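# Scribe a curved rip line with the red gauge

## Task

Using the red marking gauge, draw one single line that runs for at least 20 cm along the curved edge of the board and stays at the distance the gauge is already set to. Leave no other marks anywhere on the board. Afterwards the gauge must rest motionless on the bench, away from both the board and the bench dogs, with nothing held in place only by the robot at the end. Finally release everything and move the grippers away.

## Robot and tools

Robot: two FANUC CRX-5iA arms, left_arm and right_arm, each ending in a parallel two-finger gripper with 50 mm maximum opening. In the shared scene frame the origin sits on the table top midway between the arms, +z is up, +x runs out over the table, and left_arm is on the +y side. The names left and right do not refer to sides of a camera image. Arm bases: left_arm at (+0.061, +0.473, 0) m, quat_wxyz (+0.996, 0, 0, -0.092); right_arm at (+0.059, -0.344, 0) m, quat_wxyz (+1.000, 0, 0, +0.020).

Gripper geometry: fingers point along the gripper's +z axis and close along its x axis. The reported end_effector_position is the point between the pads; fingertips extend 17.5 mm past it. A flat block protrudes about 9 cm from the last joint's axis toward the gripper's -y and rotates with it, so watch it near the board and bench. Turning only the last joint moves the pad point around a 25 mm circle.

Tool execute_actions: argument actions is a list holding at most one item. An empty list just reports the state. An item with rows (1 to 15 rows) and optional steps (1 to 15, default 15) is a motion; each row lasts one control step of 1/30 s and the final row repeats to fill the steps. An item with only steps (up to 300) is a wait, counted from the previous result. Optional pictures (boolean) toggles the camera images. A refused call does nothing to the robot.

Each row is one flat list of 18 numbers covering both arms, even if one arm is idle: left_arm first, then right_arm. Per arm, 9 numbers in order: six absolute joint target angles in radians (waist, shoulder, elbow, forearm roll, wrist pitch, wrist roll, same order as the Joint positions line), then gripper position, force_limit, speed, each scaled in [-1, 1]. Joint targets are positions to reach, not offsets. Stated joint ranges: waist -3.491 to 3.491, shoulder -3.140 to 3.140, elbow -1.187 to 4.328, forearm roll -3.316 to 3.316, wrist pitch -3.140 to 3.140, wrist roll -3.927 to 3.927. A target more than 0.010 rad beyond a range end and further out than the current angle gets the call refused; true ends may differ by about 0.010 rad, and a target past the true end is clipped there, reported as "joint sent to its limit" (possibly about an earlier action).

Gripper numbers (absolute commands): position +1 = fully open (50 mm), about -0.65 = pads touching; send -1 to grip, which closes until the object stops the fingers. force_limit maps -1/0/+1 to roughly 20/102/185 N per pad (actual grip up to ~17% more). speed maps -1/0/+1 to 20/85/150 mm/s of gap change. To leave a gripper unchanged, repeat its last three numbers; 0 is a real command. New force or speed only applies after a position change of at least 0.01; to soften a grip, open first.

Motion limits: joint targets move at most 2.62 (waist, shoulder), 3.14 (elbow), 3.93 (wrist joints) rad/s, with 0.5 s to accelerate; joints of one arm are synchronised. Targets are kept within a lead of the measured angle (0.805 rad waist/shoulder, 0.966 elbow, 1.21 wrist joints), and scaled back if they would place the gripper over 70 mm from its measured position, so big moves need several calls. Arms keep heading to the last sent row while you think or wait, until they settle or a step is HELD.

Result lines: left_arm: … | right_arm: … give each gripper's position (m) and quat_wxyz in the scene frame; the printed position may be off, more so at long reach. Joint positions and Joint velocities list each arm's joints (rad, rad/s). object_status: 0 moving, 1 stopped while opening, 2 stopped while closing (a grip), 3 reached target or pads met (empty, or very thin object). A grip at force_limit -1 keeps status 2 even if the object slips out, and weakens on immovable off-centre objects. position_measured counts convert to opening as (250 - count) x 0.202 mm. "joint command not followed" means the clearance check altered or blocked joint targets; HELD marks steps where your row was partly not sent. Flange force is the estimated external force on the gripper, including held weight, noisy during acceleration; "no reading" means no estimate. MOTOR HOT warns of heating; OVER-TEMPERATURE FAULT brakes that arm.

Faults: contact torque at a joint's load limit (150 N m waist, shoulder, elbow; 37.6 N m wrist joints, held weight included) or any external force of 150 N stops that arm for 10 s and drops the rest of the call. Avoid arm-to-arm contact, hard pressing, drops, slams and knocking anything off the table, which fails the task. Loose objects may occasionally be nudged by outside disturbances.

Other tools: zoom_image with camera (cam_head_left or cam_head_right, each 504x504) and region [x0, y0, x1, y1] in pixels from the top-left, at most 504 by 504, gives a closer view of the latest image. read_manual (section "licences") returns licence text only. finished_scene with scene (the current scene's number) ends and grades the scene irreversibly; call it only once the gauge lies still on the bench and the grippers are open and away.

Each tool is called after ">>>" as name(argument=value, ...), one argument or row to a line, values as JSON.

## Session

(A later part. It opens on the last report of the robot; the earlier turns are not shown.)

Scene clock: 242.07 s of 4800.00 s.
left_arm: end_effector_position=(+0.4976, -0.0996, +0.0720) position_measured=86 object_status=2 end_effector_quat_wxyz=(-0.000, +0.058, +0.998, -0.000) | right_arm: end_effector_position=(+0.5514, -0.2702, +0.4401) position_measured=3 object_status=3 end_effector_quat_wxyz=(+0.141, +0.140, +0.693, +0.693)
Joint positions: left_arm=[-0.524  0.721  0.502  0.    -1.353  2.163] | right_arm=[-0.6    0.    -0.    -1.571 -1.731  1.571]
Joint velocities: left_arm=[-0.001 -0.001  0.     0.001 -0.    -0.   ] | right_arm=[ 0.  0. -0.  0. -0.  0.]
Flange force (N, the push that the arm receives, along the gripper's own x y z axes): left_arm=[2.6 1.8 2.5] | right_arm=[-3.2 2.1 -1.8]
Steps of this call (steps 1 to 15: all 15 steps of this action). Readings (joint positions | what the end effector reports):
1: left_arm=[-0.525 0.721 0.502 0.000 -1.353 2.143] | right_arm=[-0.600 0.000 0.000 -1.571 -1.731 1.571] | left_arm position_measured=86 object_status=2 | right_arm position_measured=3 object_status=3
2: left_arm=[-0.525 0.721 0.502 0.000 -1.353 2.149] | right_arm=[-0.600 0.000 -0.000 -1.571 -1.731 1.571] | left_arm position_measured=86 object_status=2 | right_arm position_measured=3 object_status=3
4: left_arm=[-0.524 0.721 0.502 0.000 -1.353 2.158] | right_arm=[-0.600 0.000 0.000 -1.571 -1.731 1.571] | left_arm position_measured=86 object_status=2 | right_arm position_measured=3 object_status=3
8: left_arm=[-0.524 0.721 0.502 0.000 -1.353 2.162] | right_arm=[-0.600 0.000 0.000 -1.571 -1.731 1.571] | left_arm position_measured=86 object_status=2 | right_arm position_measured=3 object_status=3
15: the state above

>>> execute_actions(
  actions=[
    {"rows":[[-0.5231,0.723,0.5064,0,-1.3542,2.165,-1,-0.3,-0.5,-0.6,0,0,-1.571,-1.731,1.571,1,-0.4,-0.5]]},
  ],
  pictures=false,
)

>>> execute_actions(
  actions=[
    {"rows":[[-0.5221,0.7247,0.5091,0,-1.3552,2.164,-1,-0.3,-0.5,-0.6,0,0,-1.571,-1.731,1.571,1,-0.4,-0.5]]},
  ],
  pictures=false,
)

>>> execute_actions(
  actions=[
    {"rows":[[-0.5221,0.7247,0.5091,0,-1.3552,2.144,-1,-0.3,-0.5,-0.6,0,0,-1.571,-1.731,1.571,1,-0.4,-0.5]]},
  ],
  pictures=false,
)

Scene clock: 258.43 s of 4800.00 s.
left_arm: end_effector_position=(+0.4991, -0.0996, +0.0720) position_measured=86 object_status=2 end_effector_quat_wxyz=(-0.000, +0.057, +0.998, +0.000) | right_arm: end_effector_position=(+0.5514, -0.2702, +0.4401) position_measured=3 object_status=3 end_effector_quat_wxyz=(+0.141, +0.140, +0.693, +0.693)
Joint positions: left_arm=[-0.523  0.723  0.506 -0.    -1.354  2.165] | right_arm=[-0.6    0.    -0.    -1.571 -1.731  1.571]
Joint velocities: left_arm=[ 0.     0.    -0.    -0.    -0.    -0.002] | right_arm=[ 0.  0.  0.  0. -0.  0.]
Flange force (N, the push that the arm receives, along the gripper's own x y z axes): left_arm=[5.0 0.9 2.3] | right_arm=[-2.2 2.0 -2.0]
Steps of this call (steps 1 to 15: the robot went on to your last target; steps 16 to 90: nothing new was sent; then 12.87 s passed at rest; steps 91 to 105: all 15 steps of this action). Readings (joint positions | what the end effector reports):
91: left_arm=[-0.524 0.721 0.503 -0.000 -1.353 2.163] | right_arm=[-0.600 0.000 -0.000 -1.571 -1.731 1.571] | left_arm position_measured=86 object_status=2 | right_arm position_measured=3 object_status=3
92: left_arm=[-0.524 0.722 0.504 -0.000 -1.353 2.164] | right_arm=[-0.600 0.000 -0.000 -1.571 -1.731 1.571] | left_arm position_measured=86 object_status=2 | right_arm position_measured=3 object_status=3
94: left_arm=[-0.523 0.722 0.506 -0.000 -1.354 2.165] | right_arm=[-0.600 0.000 -0.000 -1.571 -1.731 1.571] | left_arm position_measured=86 object_status=2 | right_arm position_measured=3 object_status=3
98: left_arm=[-0.523 0.723 0.506 -0.000 -1.354 2.165] | right_arm=[-0.600 0.000 -0.000 -1.571 -1.731 1.571] | left_arm position_measured=86 object_status=2 | right_arm position_measured=3 object_status=3
105: the state above

Scene clock: 258.93 s of 4800.00 s.
left_arm: end_effector_position=(+0.5001, -0.0996, +0.0720) position_measured=86 object_status=2 end_effector_quat_wxyz=(-0.000, +0.057, +0.998, +0.000) | right_arm: end_effector_position=(+0.5514, -0.2702, +0.4401) position_measured=3 object_status=3 end_effector_quat_wxyz=(+0.141, +0.140, +0.693, +0.693)
Joint positions: left_arm=[-0.522  0.725  0.509 -0.    -1.355  2.164] | right_arm=[-0.6    0.    -0.    -1.571 -1.731  1.571]
Joint velocities: left_arm=[ 0.002  0.    -0.    -0.    -0.    -0.   ] | right_arm=[ 0.     0.    -0.    -0.     0.     0.001]
Flange force (N, the push that the arm receives, along the gripper's own x y z axes): left_arm=[25.4 -0.8 -4.0] | right_arm=[-2.7 2.1 -1.7]
Steps of this call (steps 1 to 15: all 15 steps of this action). Readings (joint positions | what the end effector reports):
1: left_arm=[-0.523 0.723 0.507 -0.000 -1.354 2.165] | right_arm=[-0.600 0.000 -0.000 -1.571 -1.731 1.571] | left_arm position_measured=86 object_status=2 | right_arm position_measured=3 object_status=3
2: left_arm=[-0.523 0.724 0.507 -0.000 -1.355 2.165] | right_arm=[-0.600 0.000 -0.000 -1.571 -1.731 1.571] | left_arm position_measured=86 object_status=2 | right_arm position_measured=3 object_status=3
4: left_arm=[-0.522 0.724 0.508 -0.000 -1.355 2.165] | right_arm=[-0.600 0.000 -0.000 -1.571 -1.731 1.571] | left_arm position_measured=86 object_status=2 | right_arm position_measured=3 object_status=3
8: left_arm=[-0.522 0.725 0.509 -0.000 -1.355 2.164] | right_arm=[-0.600 0.000 0.000 -1.571 -1.731 1.571] | left_arm position_measured=86 object_status=2 | right_arm position_measured=3 object_status=3
15: the state above

Scene clock: 259.43 s of 4800.00 s.
left_arm: end_effector_position=(+0.4996, -0.0995, +0.0720) position_measured=86 object_status=2 end_effector_quat_wxyz=(-0.000, +0.066, +0.998, +0.000) | right_arm: end_effector_position=(+0.5514, -0.2702, +0.4401) position_measured=3 object_status=3 end_effector_quat_wxyz=(+0.141, +0.140, +0.693, +0.693)
Joint positions: left_arm=[-0.522  0.725  0.509 -0.    -1.355  2.144] | right_arm=[-0.6    0.    -0.    -1.571 -1.731  1.571]
Joint velocities: left_arm=[ 0.001  0.    -0.     0.001  0.    -0.003] | right_arm=[ 0.001 -0.    -0.    -0.     0.001  0.002]
Flange force (N, the push that the arm receives, along the gripper's own x y z axes): left_arm=[28.8 3.4 -4.3] | right_arm=[-1.5 2.0 -2.0]
Steps of this call (steps 1 to 15: all 15 steps of this action). Readings (joint positions | what the end effector reports):
1: left_arm=[-0.522 0.725 0.509 -0.000 -1.355 2.163] | right_arm=[-0.600 0.000 0.000 -1.571 -1.731 1.571] | left_arm position_measured=86 object_status=2 | right_arm position_measured=3 object_status=3
2: left_arm=[-0.522 0.725 0.509 -0.000 -1.355 2.158] | right_arm=[-0.600 0.000 -0.000 -1.571 -1.731 1.571] | left_arm position_measured=86 object_status=2 | right_arm position_measured=3 object_status=3
4: left_arm=[-0.522 0.725 0.509 -0.000 -1.355 2.149] | right_arm=[-0.600 0.000 0.000 -1.571 -1.731 1.571] | left_arm position_measured=86 object_status=2 | right_arm position_measured=3 object_status=3
8: left_arm=[-0.522 0.725 0.509 -0.000 -1.355 2.145] | right_arm=[-0.600 0.000 -0.000 -1.571 -1.731 1.571] | left_arm position_measured=86 object_status=2 | right_arm position_measured=3 object_status=3
15: the state above

>>> execute_actions(
  actions=[
    {"rows":[[-0.5274,0.7157,0.4943,0,-1.3494,2.16,-1,-0.3,-0.5,-0.6,0,0,-1.571,-1.731,1.571,1,-0.4,-0.5]],"steps":8},
  ],
  pictures=false,
)

>>> execute_actions(
  actions=[
    {"rows":[[-0.5461,0.7631,0.5732,0,-1.3809,2.153,-1,-0.3,-0.5,-0.6,0,0,-1.571,-1.731,1.571,1,-0.4,-0.5]]},
  ],
  pictures=false,
)

>>> execute_actions(
  actions=[
    {"rows":[[-0.5461,0.7643,0.5705,0,-1.377,2.153,-1,-0.3,-0.5,-0.6,0,0,-1.571,-1.731,1.571,1,-0.4,-0.5]]},
  ],
  pictures=false,
)

Scene clock: 273.23 s of 4800.00 s.
left_arm: end_effector_position=(+0.4947, -0.0997, +0.0720) position_measured=86 object_status=2 end_effector_quat_wxyz=(+0.000, +0.061, +0.998, -0.000) | right_arm: end_effector_position=(+0.5514, -0.2702, +0.4401) position_measured=3 object_status=3 end_effector_quat_wxyz=(+0.141, +0.140, +0.693, +0.693)
Joint positions: left_arm=[-0.527  0.716  0.495 -0.    -1.35   2.159] | right_arm=[-0.6    0.    -0.    -1.571 -1.731  1.571]
Joint velocities: left_arm=[-0.004 -0.004 -0.008 -0.001  0.002  0.007] | right_arm=[-0. -0.  0. -0. -0. -0.]
Flange force (N, the push that the arm receives, along the gripper's own x y z axes): left_arm=[8.6 8.4 3.7] | right_arm=[-2.2 2.3 -1.2]
Steps of this call (steps 1 to 15: the robot went on to your last target; steps 16 to 90: nothing new was sent; then 10.53 s passed at rest; steps 91 to 98: all 8 steps of this action). Readings (joint positions | what the end effector reports):
91: left_arm=[-0.522 0.724 0.509 -0.000 -1.355 2.144] | right_arm=[-0.600 0.000 0.000 -1.571 -1.731 1.571] | left_arm position_measured=86 object_status=2 | right_arm position_measured=3 object_status=3
92: left_arm=[-0.523 0.722 0.505 -0.000 -1.353 2.148] | right_arm=[-0.600 0.000 -0.000 -1.571 -1.731 1.571] | left_arm position_measured=86 object_status=2 | right_arm position_measured=3 object_status=3
94: left_arm=[-0.526 0.718 0.498 -0.000 -1.350 2.156] | right_arm=[-0.600 0.000 -0.000 -1.571 -1.731 1.571] | left_arm position_measured=86 object_status=2 | right_arm position_measured=3 object_status=3
98: the state above

Scene clock: 273.73 s of 4800.00 s.
left_arm: end_effector_position=(+0.4963, -0.1191, +0.0721) position_measured=86 object_status=2 end_effector_quat_wxyz=(+0.000, +0.074, +0.997, +0.000) | right_arm: end_effector_position=(+0.5514, -0.2702, +0.4401) position_measured=3 object_status=3 end_effector_quat_wxyz=(+0.141, +0.140, +0.693, +0.693)
Joint positions: left_arm=[-0.546  0.763  0.573 -0.    -1.381  2.153] | right_arm=[-0.6    0.    -0.    -1.571 -1.731  1.571]
Joint velocities: left_arm=[-0.001  0.002  0.002 -0.    -0.    -0.   ] | right_arm=[-0.    -0.001 -0.    -0.     0.     0.   ]
Flange force (N, the push that the arm receives, along the gripper's own x y z axes): left_arm=[1.3 0.1 2.1] | right_arm=[-1.8 1.8 -1.8]
Steps of this call (steps 1 to 15: all 15 steps of this action). Readings (joint positions | what the end effector reports):
1: left_arm=[-0.527 0.716 0.495 -0.000 -1.350 2.160] | right_arm=[-0.600 0.000 -0.000 -1.571 -1.731 1.571] | left_arm position_measured=86 object_status=2 | right_arm position_measured=3 object_status=3
2: left_arm=[-0.529 0.719 0.501 -0.000 -1.353 2.159] | right_arm=[-0.600 0.000 0.000 -1.571 -1.731 1.571] | left_arm position_measured=86 object_status=2 | right_arm position_measured=3 object_status=3
4: left_arm=[-0.536 0.738 0.531 -0.000 -1.365 2.156] | right_arm=[-0.600 0.000 -0.000 -1.571 -1.731 1.571] | left_arm position_measured=86 object_status=2 | right_arm position_measured=3 object_status=3
8: left_arm=[-0.546 0.762 0.570 -0.000 -1.380 2.153] | right_arm=[-0.600 0.000 0.000 -1.571 -1.731 1.571] | left_arm position_measured=86 object_status=2 | right_arm position_measured=3 object_status=3
15: the state above

Scene clock: 274.23 s of 4800.00 s.
left_arm: end_effector_position=(+0.4963, -0.1191, +0.0702) position_measured=86 object_status=2 end_effector_quat_wxyz=(+0.000, +0.074, +0.997, +0.000) | right_arm: end_effector_position=(+0.5514, -0.2702, +0.4401) position_measured=3 object_status=3 end_effector_quat_wxyz=(+0.141, +0.140, +0.693, +0.693)
Joint positions: left_arm=[-0.546  0.764  0.571 -0.    -1.377  2.153] | right_arm=[-0.6    0.    -0.    -1.571 -1.731  1.571]
Joint velocities: left_arm=[ 0.     0.    -0.     0.001  0.    -0.   ] | right_arm=[-0.001  0.     0.     0.001  0.    -0.   ]
Flange force (N, the push that the arm receives, along the gripper's own x y z axes): left_arm=[2.1 1.7 2.7] | right_arm=[-2.4 2.5 -2.5]
Steps of this call (steps 1 to 15: all 15 steps of this action). Readings (joint positions | what the end effector reports):
1: left_arm=[-0.546 0.763 0.573 -0.000 -1.381 2.153] | right_arm=[-0.600 0.000 -0.000 -1.571 -1.731 1.571] | left_arm position_measured=86 object_status=2 | right_arm position_measured=3 object_status=3
2: left_arm=[-0.546 0.763 0.572 -0.000 -1.380 2.153] | right_arm=[-0.600 0.000 -0.000 -1.571 -1.731 1.571] | left_arm position_measured=86 object_status=2 | right_arm position_measured=3 object_status=3
4: left_arm=[-0.546 0.764 0.571 -0.000 -1.378 2.153] | right_arm=[-0.600 0.000 -0.000 -1.571 -1.731 1.571] | left_arm position_measured=86 object_status=2 | right_arm position_measured=3 object_status=3
8: left_arm=[-0.546 0.764 0.571 -0.000 -1.377 2.153] | right_arm=[-0.600 0.000 -0.000 -1.571 -1.731 1.571] | left_arm position_measured=86 object_status=2 | right_arm position_measured=3 object_status=3
15: the state above

x +0.8, then down.

>>> execute_actions(
  actions=[
    {"rows":[[-0.5453,0.7659,0.572,0,-1.3769,2.152,-1,-0.3,-0.5,-0.6,0,0,-1.571,-1.731,1.571,1,-0.4,-0.5]]},
  ],
  pictures=false,
)

>>> execute_actions(
  actions=[
    {"rows":[[-0.5453,0.7668,0.57,0,-1.374,2.152,-1,-0.3,-0.5,-0.6,0,0,-1.571,-1.731,1.571,1,-0.4,-0.5]]},
  ],
  pictures=false,
)

>>> execute_actions(
  actions=[
    {"rows":[[-0.5453,0.7674,0.5686,0,-1.372,2.152,-1,-0.3,-0.5,-0.6,0,0,-1.571,-1.731,1.571,1,-0.4,-0.5]]},
  ],
  pictures=false,
)

Scene clock: 284.33 s of 4800.00 s.
left_arm: end_effector_position=(+0.4970, -0.1191, +0.0697) position_measured=86 object_status=2 end_effector_quat_wxyz=(-0.000, +0.074, +0.997, -0.000) | right_arm: end_effector_position=(+0.5514, -0.2702, +0.4401) position_measured=3 object_status=3 end_effector_quat_wxyz=(+0.141, +0.140, +0.693, +0.693)
Joint positions: left_arm=[-0.545  0.766  0.572  0.    -1.377  2.152] | right_arm=[-0.6    0.    -0.    -1.571 -1.731  1.571]
Joint velocities: left_arm=[ 0.002 -0.    -0.     0.    -0.     0.002] | right_arm=[-0.    -0.     0.001  0.     0.001  0.001]
Flange force (N, the push that the arm receives, along the gripper's own x y z axes): left_arm=[14.2 -1.9 -0.4] | right_arm=[-1.7 2.2 -2.6]
Steps of this call (steps 1 to 15: the robot went on to your last target; steps 16 to 90: nothing new was sent; then 6.60 s passed at rest; steps 91 to 105: all 15 steps of this action). Readings (joint positions | what the end effector reports):
91: left_arm=[-0.546 0.764 0.571 0.000 -1.377 2.153] | right_arm=[-0.600 0.000 -0.000 -1.571 -1.731 1.571] | left_arm position_measured=86 object_status=2 | right_arm position_measured=3 object_status=3
92: left_arm=[-0.546 0.765 0.571 0.000 -1.377 2.153] | right_arm=[-0.600 0.000 0.000 -1.571 -1.731 1.571] | left_arm position_measured=86 object_status=2 | right_arm position_measured=3 object_status=3
94: left_arm=[-0.546 0.766 0.571 0.000 -1.377 2.152] | right_arm=[-0.600 0.000 -0.000 -1.571 -1.731 1.571] | left_arm position_measured=86 object_status=2 | right_arm position_measured=3 object_status=3
98: left_arm=[-0.546 0.766 0.572 0.000 -1.377 2.152] | right_arm=[-0.600 0.000 -0.000 -1.571 -1.731 1.571] | left_arm position_measured=86 object_status=2 | right_arm position_measured=3 object_status=3
105: the state above

Scene clock: 284.83 s of 4800.00 s.
left_arm: end_effector_position=(+0.4971, -0.1191, +0.0682) position_measured=86 object_status=2 end_effector_quat_wxyz=(-0.000, +0.074, +0.997, -0.000) | right_arm: end_effector_position=(+0.5514, -0.2702, +0.4401) position_measured=3 object_status=3 end_effector_quat_wxyz=(+0.141, +0.140, +0.693, +0.693)
Joint positions: left_arm=[-0.545  0.767  0.57   0.    -1.374  2.152] | right_arm=[-0.6    0.     0.    -1.571 -1.731  1.571]
Joint velocities: left_arm=[-0.     0.001  0.     0.001  0.     0.002] | right_arm=[0.    0.    0.    0.    0.    0.001]
Flange force (N, the push that the arm receives, along the gripper's own x y z axes): left_arm=[17.7 0.9 -4.0] | right_arm=[-2.9 2.1 -2.0]
Steps of this call (steps 1 to 15: all 15 steps of this action). Readings (joint positions | what the end effector reports):
1: left_arm=[-0.545 0.766 0.572 0.000 -1.377 2.152] | right_arm=[-0.600 0.000 -0.000 -1.571 -1.731 1.571] | left_arm position_measured=86 object_status=2 | right_arm position_measured=3 object_status=3
2: left_arm=[-0.545 0.766 0.572 0.000 -1.376 2.152] | right_arm=[-0.600 0.000 0.000 -1.571 -1.731 1.571] | left_arm position_measured=86 object_status=2 | right_arm position_measured=3 object_status=3
4: left_arm=[-0.545 0.767 0.571 0.000 -1.375 2.152] | right_arm=[-0.600 0.000 -0.000 -1.571 -1.731 1.571] | left_arm position_measured=86 object_status=2 | right_arm position_measured=3 object_status=3
8: left_arm=[-0.545 0.767 0.570 0.000 -1.374 2.152] | right_arm=[-0.600 0.000 0.000 -1.571 -1.731 1.571] | left_arm position_measured=86 object_status=2 | right_arm position_measured=3 object_status=3
15: the state above

Scene clock: 285.33 s of 4800.00 s.
left_arm: end_effector_position=(+0.4971, -0.1191, +0.0672) position_measured=86 object_status=2 end_effector_quat_wxyz=(-0.000, +0.074, +0.997, -0.000) | right_arm: end_effector_position=(+0.5514, -0.2702, +0.4401) position_measured=3 object_status=3 end_effector_quat_wxyz=(+0.141, +0.140, +0.693, +0.693)
Joint positions: left_arm=[-0.545  0.767  0.569  0.    -1.372  2.152] | right_arm=[-0.6    0.    -0.    -1.571 -1.731  1.571]
Joint velocities: left_arm=[ 0.002  0.001 -0.    -0.     0.    -0.   ] | right_arm=[ 0.     0.    -0.001  0.    -0.001 -0.001]
Flange force (N, the push that the arm receives, along the gripper's own x y z axes): left_arm=[19.6 2.5 -5.0] | right_arm=[-2.6 1.9 -2.7]
Steps of this call (steps 1 to 15: all 15 steps of this action). Readings (joint positions | what the end effector reports):
1: left_arm=[-0.545 0.767 0.570 0.000 -1.374 2.152] | right_arm=[-0.600 0.000 -0.000 -1.571 -1.731 1.571] | left_arm position_measured=86 object_status=2 | right_arm position_measured=3 object_status=3
2: left_arm=[-0.545 0.767 0.569 0.000 -1.373 2.152] | right_arm=[-0.600 0.000 -0.000 -1.571 -1.731 1.571] | left_arm position_measured=86 object_status=2 | right_arm position_measured=3 object_status=3
4: left_arm=[-0.545 0.767 0.569 0.000 -1.372 2.152] | right_arm=[-0.600 0.000 0.000 -1.571 -1.731 1.571] | left_arm position_measured=86 object_status=2 | right_arm position_measured=3 object_status=3
8: left_arm=[-0.545 0.767 0.569 0.000 -1.372 2.152] | right_arm=[-0.600 0.000 -0.000 -1.571 -1.731 1.571] | left_arm position_measured=86 object_status=2 | right_arm position_measured=3 object_status=3
15: the state above

>>> execute_actions(
  actions=[
    {"rows":[[-0.5457,0.7673,0.5661,0,-1.3696,2.152,-1,-0.3,-0.5,-0.6,0,0,-1.571,-1.731,1.571,1,-0.4,-0.5]]},
  ],
  pictures=false,
)

>>> execute_actions(
  actions=[
    {"rows":[[-0.5457,0.7679,0.5647,0,-1.3676,2.152,-1,-0.3,-0.5,-0.6,0,0,-1.571,-1.731,1.571,1,-0.4,-0.5]]},
  ],
  pictures=false,
)

Scene clock: 292.13 s of 4800.00 s.
left_arm: end_effector_position=(+0.4967, -0.1191, +0.0662) position_measured=86 object_status=2 end_effector_quat_wxyz=(+0.000, +0.074, +0.997, -0.000) | right_arm: end_effector_position=(+0.5514, -0.2702, +0.4401) position_measured=3 object_status=3 end_effector_quat_wxyz=(+0.141, +0.140, +0.693, +0.693)
Joint positions: left_arm=[-0.546  0.767  0.566 -0.    -1.37   2.152] | right_arm=[-0.6    0.    -0.    -1.571 -1.731  1.571]
Joint velocities: left_arm=[ 0.001  0.003  0.     0.    -0.    -0.001] | right_arm=[-0.  0. -0. -0.  0.  0.]
Flange force (N, the push that the arm receives, along the gripper's own x y z axes): left_arm=[18.1 7.1 -20.9] | right_arm=[-2.1 2.1 -1.7]
Steps of this call (steps 1 to 15: the robot went on to your last target; steps 16 to 90: nothing new was sent; then 3.30 s passed at rest; steps 91 to 105: all 15 steps of this action). Readings (joint positions | what the end effector reports):
91: left_arm=[-0.545 0.767 0.568 -0.000 -1.372 2.152] | right_arm=[-0.600 0.000 -0.000 -1.571 -1.731 1.571] | left_arm position_measured=86 object_status=2 | right_arm position_measured=3 object_status=3
92: left_arm=[-0.545 0.767 0.568 -0.000 -1.371 2.152] | right_arm=[-0.600 0.000 -0.000 -1.571 -1.731 1.571] | left_arm position_measured=86 object_status=2 | right_arm position_measured=3 object_status=3
94: left_arm=[-0.545 0.767 0.567 0.000 -1.370 2.152] | right_arm=[-0.600 0.000 0.000 -1.571 -1.731 1.571] | left_arm position_measured=86 object_status=2 | right_arm position_measured=3 object_status=3
98: left_arm=[-0.546 0.767 0.566 0.000 -1.370 2.152] | right_arm=[-0.600 0.000 -0.000 -1.571 -1.731 1.571] | left_arm position_measured=86 object_status=2 | right_arm position_measured=3 object_status=3
105: the state above

Scene clock: 292.63 s of 4800.00 s.
left_arm: end_effector_position=(+0.4967, -0.1192, +0.0652) position_measured=86 object_status=2 end_effector_quat_wxyz=(+0.000, +0.074, +0.997, -0.000) | right_arm: end_effector_position=(+0.5514, -0.2702, +0.4401) position_measured=3 object_status=3 end_effector_quat_wxyz=(+0.141, +0.140, +0.693, +0.693)
Joint positions: left_arm=[-0.546  0.768  0.565 -0.    -1.368  2.152] | right_arm=[-0.6    0.    -0.    -1.571 -1.731  1.571]
Joint velocities: left_arm=[-0.001  0.001  0.     0.001 -0.    -0.   ] | right_arm=[ 0.  0.  0.  0.  0. -0.]
Flange force (N, the push that the arm receives, along the gripper's own x y z axes): left_arm=[24.9 4.7 -37.2] | right_arm=[-2.1 1.8 -1.5]
Steps of this call (steps 1 to 15: all 15 steps of this action). Readings (joint positions | what the end effector reports):
1: left_arm=[-0.546 0.767 0.566 -0.000 -1.369 2.152] | right_arm=[-0.600 0.000 -0.000 -1.571 -1.731 1.571] | left_arm position_measured=86 object_status=2 | right_arm position_measured=3 object_status=3
2: left_arm=[-0.546 0.767 0.566 -0.000 -1.369 2.152] | right_arm=[-0.600 0.000 0.000 -1.571 -1.731 1.571] | left_arm position_measured=86 object_status=2 | right_arm position_measured=3 object_status=3
4: left_arm=[-0.546 0.767 0.565 -0.000 -1.368 2.152] | right_arm=[-0.600 0.000 -0.000 -1.571 -1.731 1.571] | left_arm position_measured=86 object_status=2 | right_arm position_measured=3 object_status=3
8: left_arm=[-0.546 0.768 0.565 -0.000 -1.368 2.152] | right_arm=[-0.600 0.000 0.000 -1.571 -1.731 1.571] | left_arm position_measured=86 object_status=2 | right_arm position_measured=3 object_status=3
15: the state above

>>> execute_actions(
  actions=[
    {"rows":[[-0.5457,0.7673,0.5661,0,-1.3696,2.152,-1,-0.3,-0.5,-0.6,0,0,-1.571,-1.731,1.571,1,-0.4,-0.5]],"steps":10},
  ],
  pictures=false,
)

>>> execute_actions(
  actions=[
    {"rows":[[-0.5229,0.727,0.4992,0,-1.343,2.1657,-1,-0.3,-0.5,-0.6,0,0,-1.571,-1.731,1.571,1,-0.4,-0.5]]},
  ],
  pictures=false,
)

>>> execute_actions(
  actions=[
    {"rows":[[-0.4998,0.6872,0.4338,0,-1.3174,2.1776,-1,-0.3,-0.5,-0.6,0,0,-1.571,-1.731,1.571,1,-0.4,-0.5]]},
  ],
  pictures=false,
)

Scene clock: 306.67 s of 4800.00 s.
left_arm: end_effector_position=(+0.4967, -0.1190, +0.0659) position_measured=86 object_status=2 end_effector_quat_wxyz=(-0.000, +0.074, +0.997, +0.000) | right_arm: end_effector_position=(+0.5514, -0.2702, +0.4401) position_measured=3 object_status=3 end_effector_quat_wxyz=(+0.141, +0.140, +0.693, +0.693)
Joint positions: left_arm=[-0.546  0.768  0.566 -0.    -1.37   2.152] | right_arm=[-0.6    0.    -0.    -1.571 -1.731  1.571]
Joint velocities: left_arm=[-0.001 -0.001  0.001  0.    -0.    -0.001] | right_arm=[ 0.     0.    -0.    -0.001  0.001 -0.002]
Flange force (N, the push that the arm receives, along the gripper's own x y z axes): left_arm=[17.1 1.9 -12.3] | right_arm=[-1.6 2.1 -1.5]
Steps of this call (steps 1 to 15: the robot went on to your last target; steps 16 to 90: nothing new was sent; then 10.70 s passed at rest; steps 91 to 100: all 10 steps of this action). Readings (joint positions | what the end effector reports):
91: left_arm=[-0.546 0.768 0.565 -0.000 -1.368 2.152] | right_arm=[-0.600 0.000 -0.000 -1.571 -1.731 1.571] | left_arm position_measured=86 object_status=2 | right_arm position_measured=3 object_status=3
92: left_arm=[-0.546 0.768 0.565 -0.000 -1.368 2.152] | right_arm=[-0.600 0.000 -0.000 -1.571 -1.731 1.571] | left_arm position_measured=86 object_status=2 | right_arm position_measured=3 object_status=3
94: left_arm=[-0.546 0.768 0.566 -0.000 -1.369 2.152] | right_arm=[-0.600 0.000 0.000 -1.571 -1.731 1.571] | left_arm position_measured=86 object_status=2 | right_arm position_measured=3 object_status=3
98: left_arm=[-0.546 0.768 0.566 -0.000 -1.370 2.152] | right_arm=[-0.600 0.000 -0.000 -1.571 -1.731 1.571] | left_arm position_measured=86 object_status=2 | right_arm position_measured=3 object_status=3
100: the state above

Scene clock: 307.17 s of 4800.00 s.
left_arm: end_effector_position=(+0.4994, -0.0996, +0.0662) position_measured=86 object_status=2 end_effector_quat_wxyz=(+0.000, +0.056, +0.998, +0.000) | right_arm: end_effector_position=(+0.5514, -0.2702, +0.4401) position_measured=3 object_status=3 end_effector_quat_wxyz=(+0.141, +0.140, +0.693, +0.693)
Joint positions: left_arm=[-0.523  0.727  0.499 -0.    -1.343  2.166] | right_arm=[-0.6    0.    -0.    -1.571 -1.731  1.571]
Joint velocities: left_arm=[ 0.001 -0.    -0.001  0.001  0.     0.001] | right_arm=[-0.001  0.    -0.     0.     0.001  0.001]
Flange force (N, the push that the arm receives, along the gripper's own x y z axes): left_arm=[14.5 -5.9 -7.2] | right_arm=[-2.6 2.3 -1.7]
Steps of this call (steps 1 to 15: all 15 steps of this action). Readings (joint positions | what the end effector reports):
1: left_arm=[-0.545 0.767 0.565 -0.000 -1.369 2.152] | right_arm=[-0.600 0.000 -0.000 -1.571 -1.731 1.571] | left_arm position_measured=86 object_status=2 | right_arm position_measured=3 object_status=3
2: left_arm=[-0.544 0.764 0.560 -0.000 -1.366 2.153] | right_arm=[-0.600 0.000 0.000 -1.571 -1.731 1.571] | left_arm position_measured=86 object_status=2 | right_arm position_measured=3 object_status=3
4: left_arm=[-0.534 0.747 0.531 -0.000 -1.355 2.159] | right_arm=[-0.600 0.000 0.000 -1.571 -1.731 1.571] | left_arm position_measured=86 object_status=2 | right_arm position_measured=3 object_status=3
8: left_arm=[-0.524 0.728 0.501 -0.000 -1.344 2.165] | right_arm=[-0.600 0.000 0.000 -1.571 -1.731 1.571] | left_arm position_measured=86 object_status=2 | right_arm position_measured=3 object_status=3
15: the state above

Scene clock: 307.67 s of 4800.00 s.
left_arm: end_effector_position=(+0.5011, -0.0799, +0.0661) position_measured=86 object_status=2 end_effector_quat_wxyz=(+0.000, +0.039, +0.999, -0.000) | right_arm: end_effector_position=(+0.5514, -0.2702, +0.4401) position_measured=3 object_status=3 end_effector_quat_wxyz=(+0.141, +0.140, +0.693, +0.693)
Joint positions: left_arm=[-0.5    0.687  0.434 -0.    -1.317  2.178] | right_arm=[-0.6    0.    -0.    -1.571 -1.731  1.571]
Joint velocities: left_arm=[ 0.     0.001 -0.001  0.     0.     0.   ] | right_arm=[-0.     0.    -0.     0.001  0.001  0.001]
Flange force (N, the push that the arm receives, along the gripper's own x y z axes): left_arm=[15.0 -3.8 -5.4] | right_arm=[-1.6 1.9 -1.5]
Steps of this call (steps 1 to 15: all 15 steps of this action). Readings (joint positions | what the end effector reports):
1: left_arm=[-0.523 0.727 0.499 -0.000 -1.343 2.166] | right_arm=[-0.600 0.000 -0.000 -1.571 -1.731 1.571] | left_arm position_measured=86 object_status=2 | right_arm position_measured=3 object_status=3
2: left_arm=[-0.521 0.723 0.493 -0.000 -1.340 2.167] | right_arm=[-0.600 0.000 0.000 -1.571 -1.731 1.571] | left_arm position_measured=86 object_status=2 | right_arm position_measured=3 object_status=3
4: left_arm=[-0.511 0.706 0.464 -0.000 -1.329 2.172] | right_arm=[-0.600 0.000 0.000 -1.571 -1.731 1.571] | left_arm position_measured=86 object_status=2 | right_arm position_measured=3 object_status=3
8: left_arm=[-0.500 0.688 0.436 -0.000 -1.318 2.177] | right_arm=[-0.600 0.000 -0.000 -1.571 -1.731 1.571] | left_arm position_measured=86 object_status=2 | right_arm position_measured=3 object_status=3
15: the state above

Lower 0.4 mm more.

>>> execute_actions(
  actions=[
    {"rows":[[-0.4761,0.6483,0.3699,0,-1.2924,2.1889,-1,-0.3,-0.5,-0.6,0,0,-1.571,-1.731,1.571,1,-0.4,-0.5]]},
  ],
  pictures=false,
)

>>> execute_actions(
  actions=[
    {"rows":[[-0.4519,0.6097,0.3084,0,-1.2695,2.2007,-1,-0.3,-0.5,-0.6,0,0,-1.571,-1.731,1.571,1,-0.4,-0.5]]},
  ],
)

>>> zoom_image(
  camera="cam_head_right",
  region=[250,165,330,225],
)

Scene clock: 316.97 s of 4800.00 s.
left_arm: end_effector_position=(+0.5023, -0.0599, +0.0657) position_measured=86 object_status=2 end_effector_quat_wxyz=(+0.000, +0.021, +1.000, -0.000) | right_arm: end_effector_position=(+0.5514, -0.2702, +0.4401) position_measured=3 object_status=3 end_effector_quat_wxyz=(+0.141, +0.140, +0.693, +0.693)
Joint positions: left_arm=[-0.476  0.648  0.37  -0.    -1.292  2.189] | right_arm=[-0.6    0.    -0.    -1.571 -1.731  1.571]
Joint velocities: left_arm=[ 0.002  0.    -0.002  0.     0.     0.001] | right_arm=[-0.001  0.    -0.    -0.     0.002 -0.   ]
Flange force (N, the push that the arm receives, along the gripper's own x y z axes): left_arm=[14.0 -11.9 -13.4] | right_arm=[-2.4 1.6 -1.7]
Steps of this call (steps 1 to 15: the robot went on to your last target; steps 16 to 90: nothing new was sent; then 5.80 s passed at rest; steps 91 to 105: all 15 steps of this action). Readings (joint positions | what the end effector reports):
91: left_arm=[-0.500 0.687 0.433 -0.000 -1.317 2.178] | right_arm=[-0.600 0.000 -0.000 -1.571 -1.731 1.571] | left_arm position_measured=86 object_status=2 | right_arm position_measured=3 object_status=3
92: left_arm=[-0.498 0.683 0.427 -0.000 -1.315 2.179] | right_arm=[-0.600 0.000 -0.000 -1.571 -1.731 1.571] | left_arm position_measured=86 object_status=2 | right_arm position_measured=3 object_status=3
94: left_arm=[-0.487 0.666 0.399 -0.000 -1.304 2.184] | right_arm=[-0.600 0.000 -0.000 -1.571 -1.731 1.571] | left_arm position_measured=86 object_status=2 | right_arm position_measured=3 object_status=3
98: left_arm=[-0.477 0.649 0.372 -0.000 -1.293 2.189] | right_arm=[-0.600 0.000 0.000 -1.571 -1.731 1.571] | left_arm position_measured=86 object_status=2 | right_arm position_measured=3 object_status=3
105: the state above

Scene clock: 317.47 s of 4800.00 s.
left_arm: end_effector_position=(+0.5028, -0.0398, +0.0655) position_measured=86 object_status=2 end_effector_quat_wxyz=(-0.000, +0.003, +1.000, -0.000) | right_arm: end_effector_position=(+0.5514, -0.2702, +0.4401) position_measured=3 object_status=3 end_effector_quat_wxyz=(+0.141, +0.140, +0.693, +0.693)
Joint positions: left_arm=[-0.452  0.61   0.308  0.    -1.27   2.201] | right_arm=[-0.6    0.    -0.    -1.571 -1.731  1.571]
Joint velocities: left_arm=[-0.     0.001 -0.     0.     0.    -0.001] | right_arm=[ 0.    -0.001 -0.     0.     0.    -0.   ]
Flange force (N, the push that the arm receives, along the gripper's own x y z axes): left_arm=[20.1 -7.2 -13.0] | right_arm=[-2.4 2.2 -2.5]
Steps of this call (steps 1 to 15: all 15 steps of this action). Readings (joint positions | what the end effector reports):
1: left_arm=[-0.476 0.648 0.369 0.000 -1.292 2.189] | right_arm=[-0.600 0.000 0.000 -1.571 -1.731 1.571] | left_arm position_measured=86 object_status=2 | right_arm position_measured=3 object_status=3
2: left_arm=[-0.474 0.644 0.364 0.000 -1.290 2.190] | right_arm=[-0.600 0.000 -0.000 -1.571 -1.731 1.571] | left_arm position_measured=86 object_status=2 | right_arm position_measured=3 object_status=3
4: left_arm=[-0.463 0.627 0.336 0.000 -1.280 2.195] | right_arm=[-0.600 0.000 -0.000 -1.571 -1.731 1.571] | left_arm position_measured=86 object_status=2 | right_arm position_measured=3 object_status=3
8: left_arm=[-0.453 0.611 0.310 0.000 -1.270 2.200] | right_arm=[-0.600 0.000 0.000 -1.571 -1.731 1.571] | left_arm position_measured=86 object_status=2 | right_arm position_measured=3 object_status=3
15: the state above

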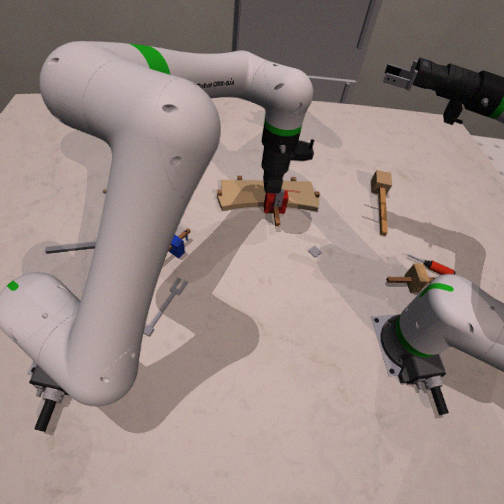

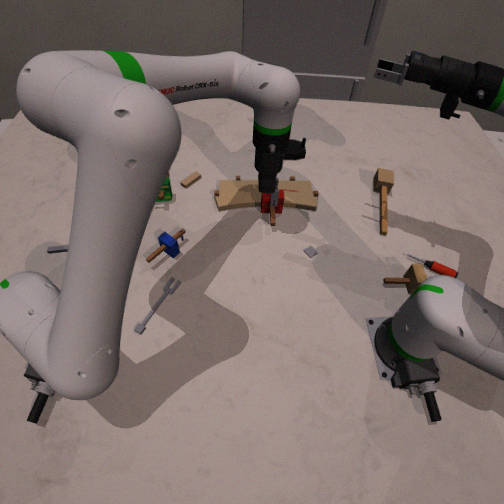

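Region (250, 165, 330, 225) of cam_head_right's 504x504 image, scaled by 6.300, with more detail than that image has; it fills the top 378 rows of this view, and the rest is white.

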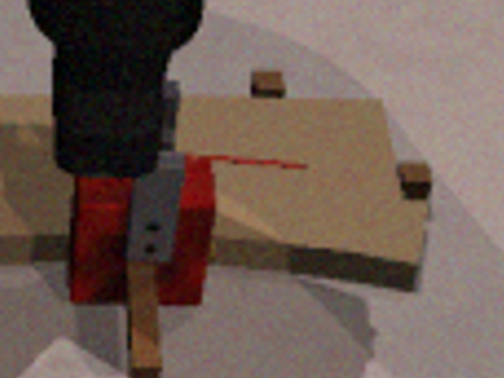

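>>> execute_actions(
  actions=[
    {"rows":[[-0.4275,0.5713,0.2479,0,-1.2474,2.2113,-1,-0.3,-0.5,-0.6,0,0,-1.571,-1.731,1.571,1,-0.4,-0.5]]},
  ],
  pictures=false,
)

>>> execute_actions(
  actions=[
    {"rows":[[-0.4026,0.5333,0.1897,0,-1.2272,2.2224,-1,-0.3,-0.5,-0.6,0,0,-1.571,-1.731,1.571,1,-0.4,-0.5]]},
  ],
  pictures=false,
)

>>> execute_actions(
  actions=[
    {"rows":[[-0.3773,0.4956,0.1329,0,-1.2081,2.2321,-1,-0.3,-0.5,-0.6,0,0,-1.571,-1.731,1.571,1,-0.4,-0.5]]},
  ],
  pictures=false,
)

Scene clock: 333.53 s of 4800.00 s.
left_arm: end_effector_position=(+0.5024, -0.0197, +0.0653) position_measured=86 object_status=2 end_effector_quat_wxyz=(+0.000, -0.014, +1.000, -0.000) | right_arm: end_effector_position=(+0.5514, -0.2702, +0.4401) position_measured=3 object_status=3 end_effector_quat_wxyz=(+0.141, +0.140, +0.693, +0.693)
Joint positions: left_arm=[-0.428  0.571  0.248 -0.    -1.247  2.211] | right_arm=[-0.6    0.    -0.    -1.571 -1.731  1.571]
Joint velocities: left_arm=[ 0.    -0.002 -0.001  0.001  0.    -0.   ] | right_arm=[ 0. -0. -0. -0. -0. -0.]
Flange force (N, the push that the arm receives, along the gripper's own x y z axes): left_arm=[15.6 -15.1 -16.3] | right_arm=[-2.6 2.2 -1.9]
Steps of this call (steps 1 to 15: the robot went on to your last target; steps 16 to 90: nothing new was sent; then 12.57 s passed at rest; steps 91 to 105: all 15 steps of this action). Readings (joint positions | what the end effector reports):
91: left_arm=[-0.452 0.609 0.308 0.000 -1.269 2.201] | right_arm=[-0.600 0.000 -0.000 -1.571 -1.731 1.571] | left_arm position_measured=86 object_status=2 | right_arm position_measured=3 object_status=3
92: left_arm=[-0.449 0.606 0.302 0.000 -1.267 2.202] | right_arm=[-0.600 0.000 0.000 -1.571 -1.731 1.571] | left_arm position_measured=86 object_status=2 | right_arm position_measured=3 object_status=3
94: left_arm=[-0.438 0.588 0.275 -0.000 -1.257 2.207] | right_arm=[-0.600 0.000 0.000 -1.571 -1.731 1.571] | left_arm position_measured=86 object_status=2 | right_arm position_measured=3 object_status=3
98: left_arm=[-0.428 0.572 0.250 -0.000 -1.248 2.211] | right_arm=[-0.600 0.000 -0.000 -1.571 -1.731 1.571] | left_arm position_measured=86 object_status=2 | right_arm position_measured=3 object_status=3
105: the state above

Scene clock: 334.03 s of 4800.00 s.
left_arm: end_effector_position=(+0.5014, +0.0004, +0.0652) position_measured=86 object_status=2 end_effector_quat_wxyz=(+0.000, -0.032, +0.999, +0.000) | right_arm: end_effector_position=(+0.5514, -0.2702, +0.4401) position_measured=3 object_status=3 end_effector_quat_wxyz=(+0.141, +0.140, +0.693, +0.693)
Joint positions: left_arm=[-0.403  0.533  0.19  -0.    -1.227  2.222] | right_arm=[-0.6    0.    -0.    -1.571 -1.731  1.571]
Joint velocities: left_arm=[ 0.    -0.002 -0.001  0.     0.    -0.001] | right_arm=[ 0.     0.    -0.001  0.    -0.002 -0.   ]
Flange force (N, the push that the arm receives, along the gripper's own x y z axes): left_arm=[17.3 -11.5 -16.6] | right_arm=[-3.8 2.3 -1.5]
Steps of this call (steps 1 to 15: all 15 steps of this action). Readings (joint positions | what the end effector reports):
1: left_arm=[-0.427 0.571 0.247 -0.000 -1.247 2.211] | right_arm=[-0.600 0.000 -0.000 -1.571 -1.731 1.571] | left_arm position_measured=86 object_status=2 | right_arm position_measured=3 object_status=3
2: left_arm=[-0.425 0.567 0.242 -0.000 -1.245 2.213] | right_arm=[-0.600 0.000 -0.000 -1.571 -1.731 1.571] | left_arm position_measured=86 object_status=2 | right_arm position_measured=3 object_status=3
4: left_arm=[-0.413 0.550 0.215 -0.000 -1.236 2.218] | right_arm=[-0.600 0.000 0.000 -1.571 -1.731 1.571] | left_arm position_measured=86 object_status=2 | right_arm position_measured=3 object_status=3
8: left_arm=[-0.403 0.534 0.191 -0.000 -1.228 2.222] | right_arm=[-0.600 0.000 -0.000 -1.571 -1.731 1.571] | left_arm position_measured=86 object_status=2 | right_arm position_measured=3 object_status=3
15: the state above

Scene clock: 334.53 s of 4800.00 s.
left_arm: end_effector_position=(+0.4996, +0.0204, +0.0651) position_measured=86 object_status=2 end_effector_quat_wxyz=(+0.000, -0.050, +0.999, +0.000) | right_arm: end_effector_position=(+0.5514, -0.2702, +0.4401) position_measured=3 object_status=3 end_effector_quat_wxyz=(+0.141, +0.140, +0.693, +0.693)
Joint positions: left_arm=[-0.377  0.496  0.133 -0.    -1.208  2.232] | right_arm=[-0.6    0.     0.    -1.571 -1.731  1.571]
Joint velocities: left_arm=[ 0.001  0.    -0.001 -0.     0.    -0.001] | right_arm=[ 0. -0. -0. -0. -0.  0.]
Flange force (N, the push that the arm receives, along the gripper's own x y z axes): left_arm=[20.6 -10.5 -15.6] | right_arm=[-2.5 1.3 -1.9]
Steps of this call (steps 1 to 15: all 15 steps of this action). Readings (joint positions | what the end effector reports):
1: left_arm=[-0.402 0.533 0.189 -0.000 -1.227 2.223] | right_arm=[-0.600 0.000 0.000 -1.571 -1.731 1.571] | left_arm position_measured=86 object_status=2 | right_arm position_measured=3 object_status=3
2: left_arm=[-0.400 0.529 0.183 -0.000 -1.225 2.223] | right_arm=[-0.600 0.000 -0.000 -1.571 -1.731 1.571] | left_arm position_measured=86 object_status=2 | right_arm position_measured=3 object_status=3
4: left_arm=[-0.388 0.512 0.157 -0.000 -1.216 2.228] | right_arm=[-0.600 0.000 0.000 -1.571 -1.731 1.571] | left_arm position_measured=86 object_status=2 | right_arm position_measured=3 object_status=3
8: left_arm=[-0.378 0.497 0.135 -0.000 -1.209 2.232] | right_arm=[-0.600 0.000 0.000 -1.571 -1.731 1.571] | left_arm position_measured=86 object_status=2 | right_arm position_measured=3 object_status=3
15: the state above


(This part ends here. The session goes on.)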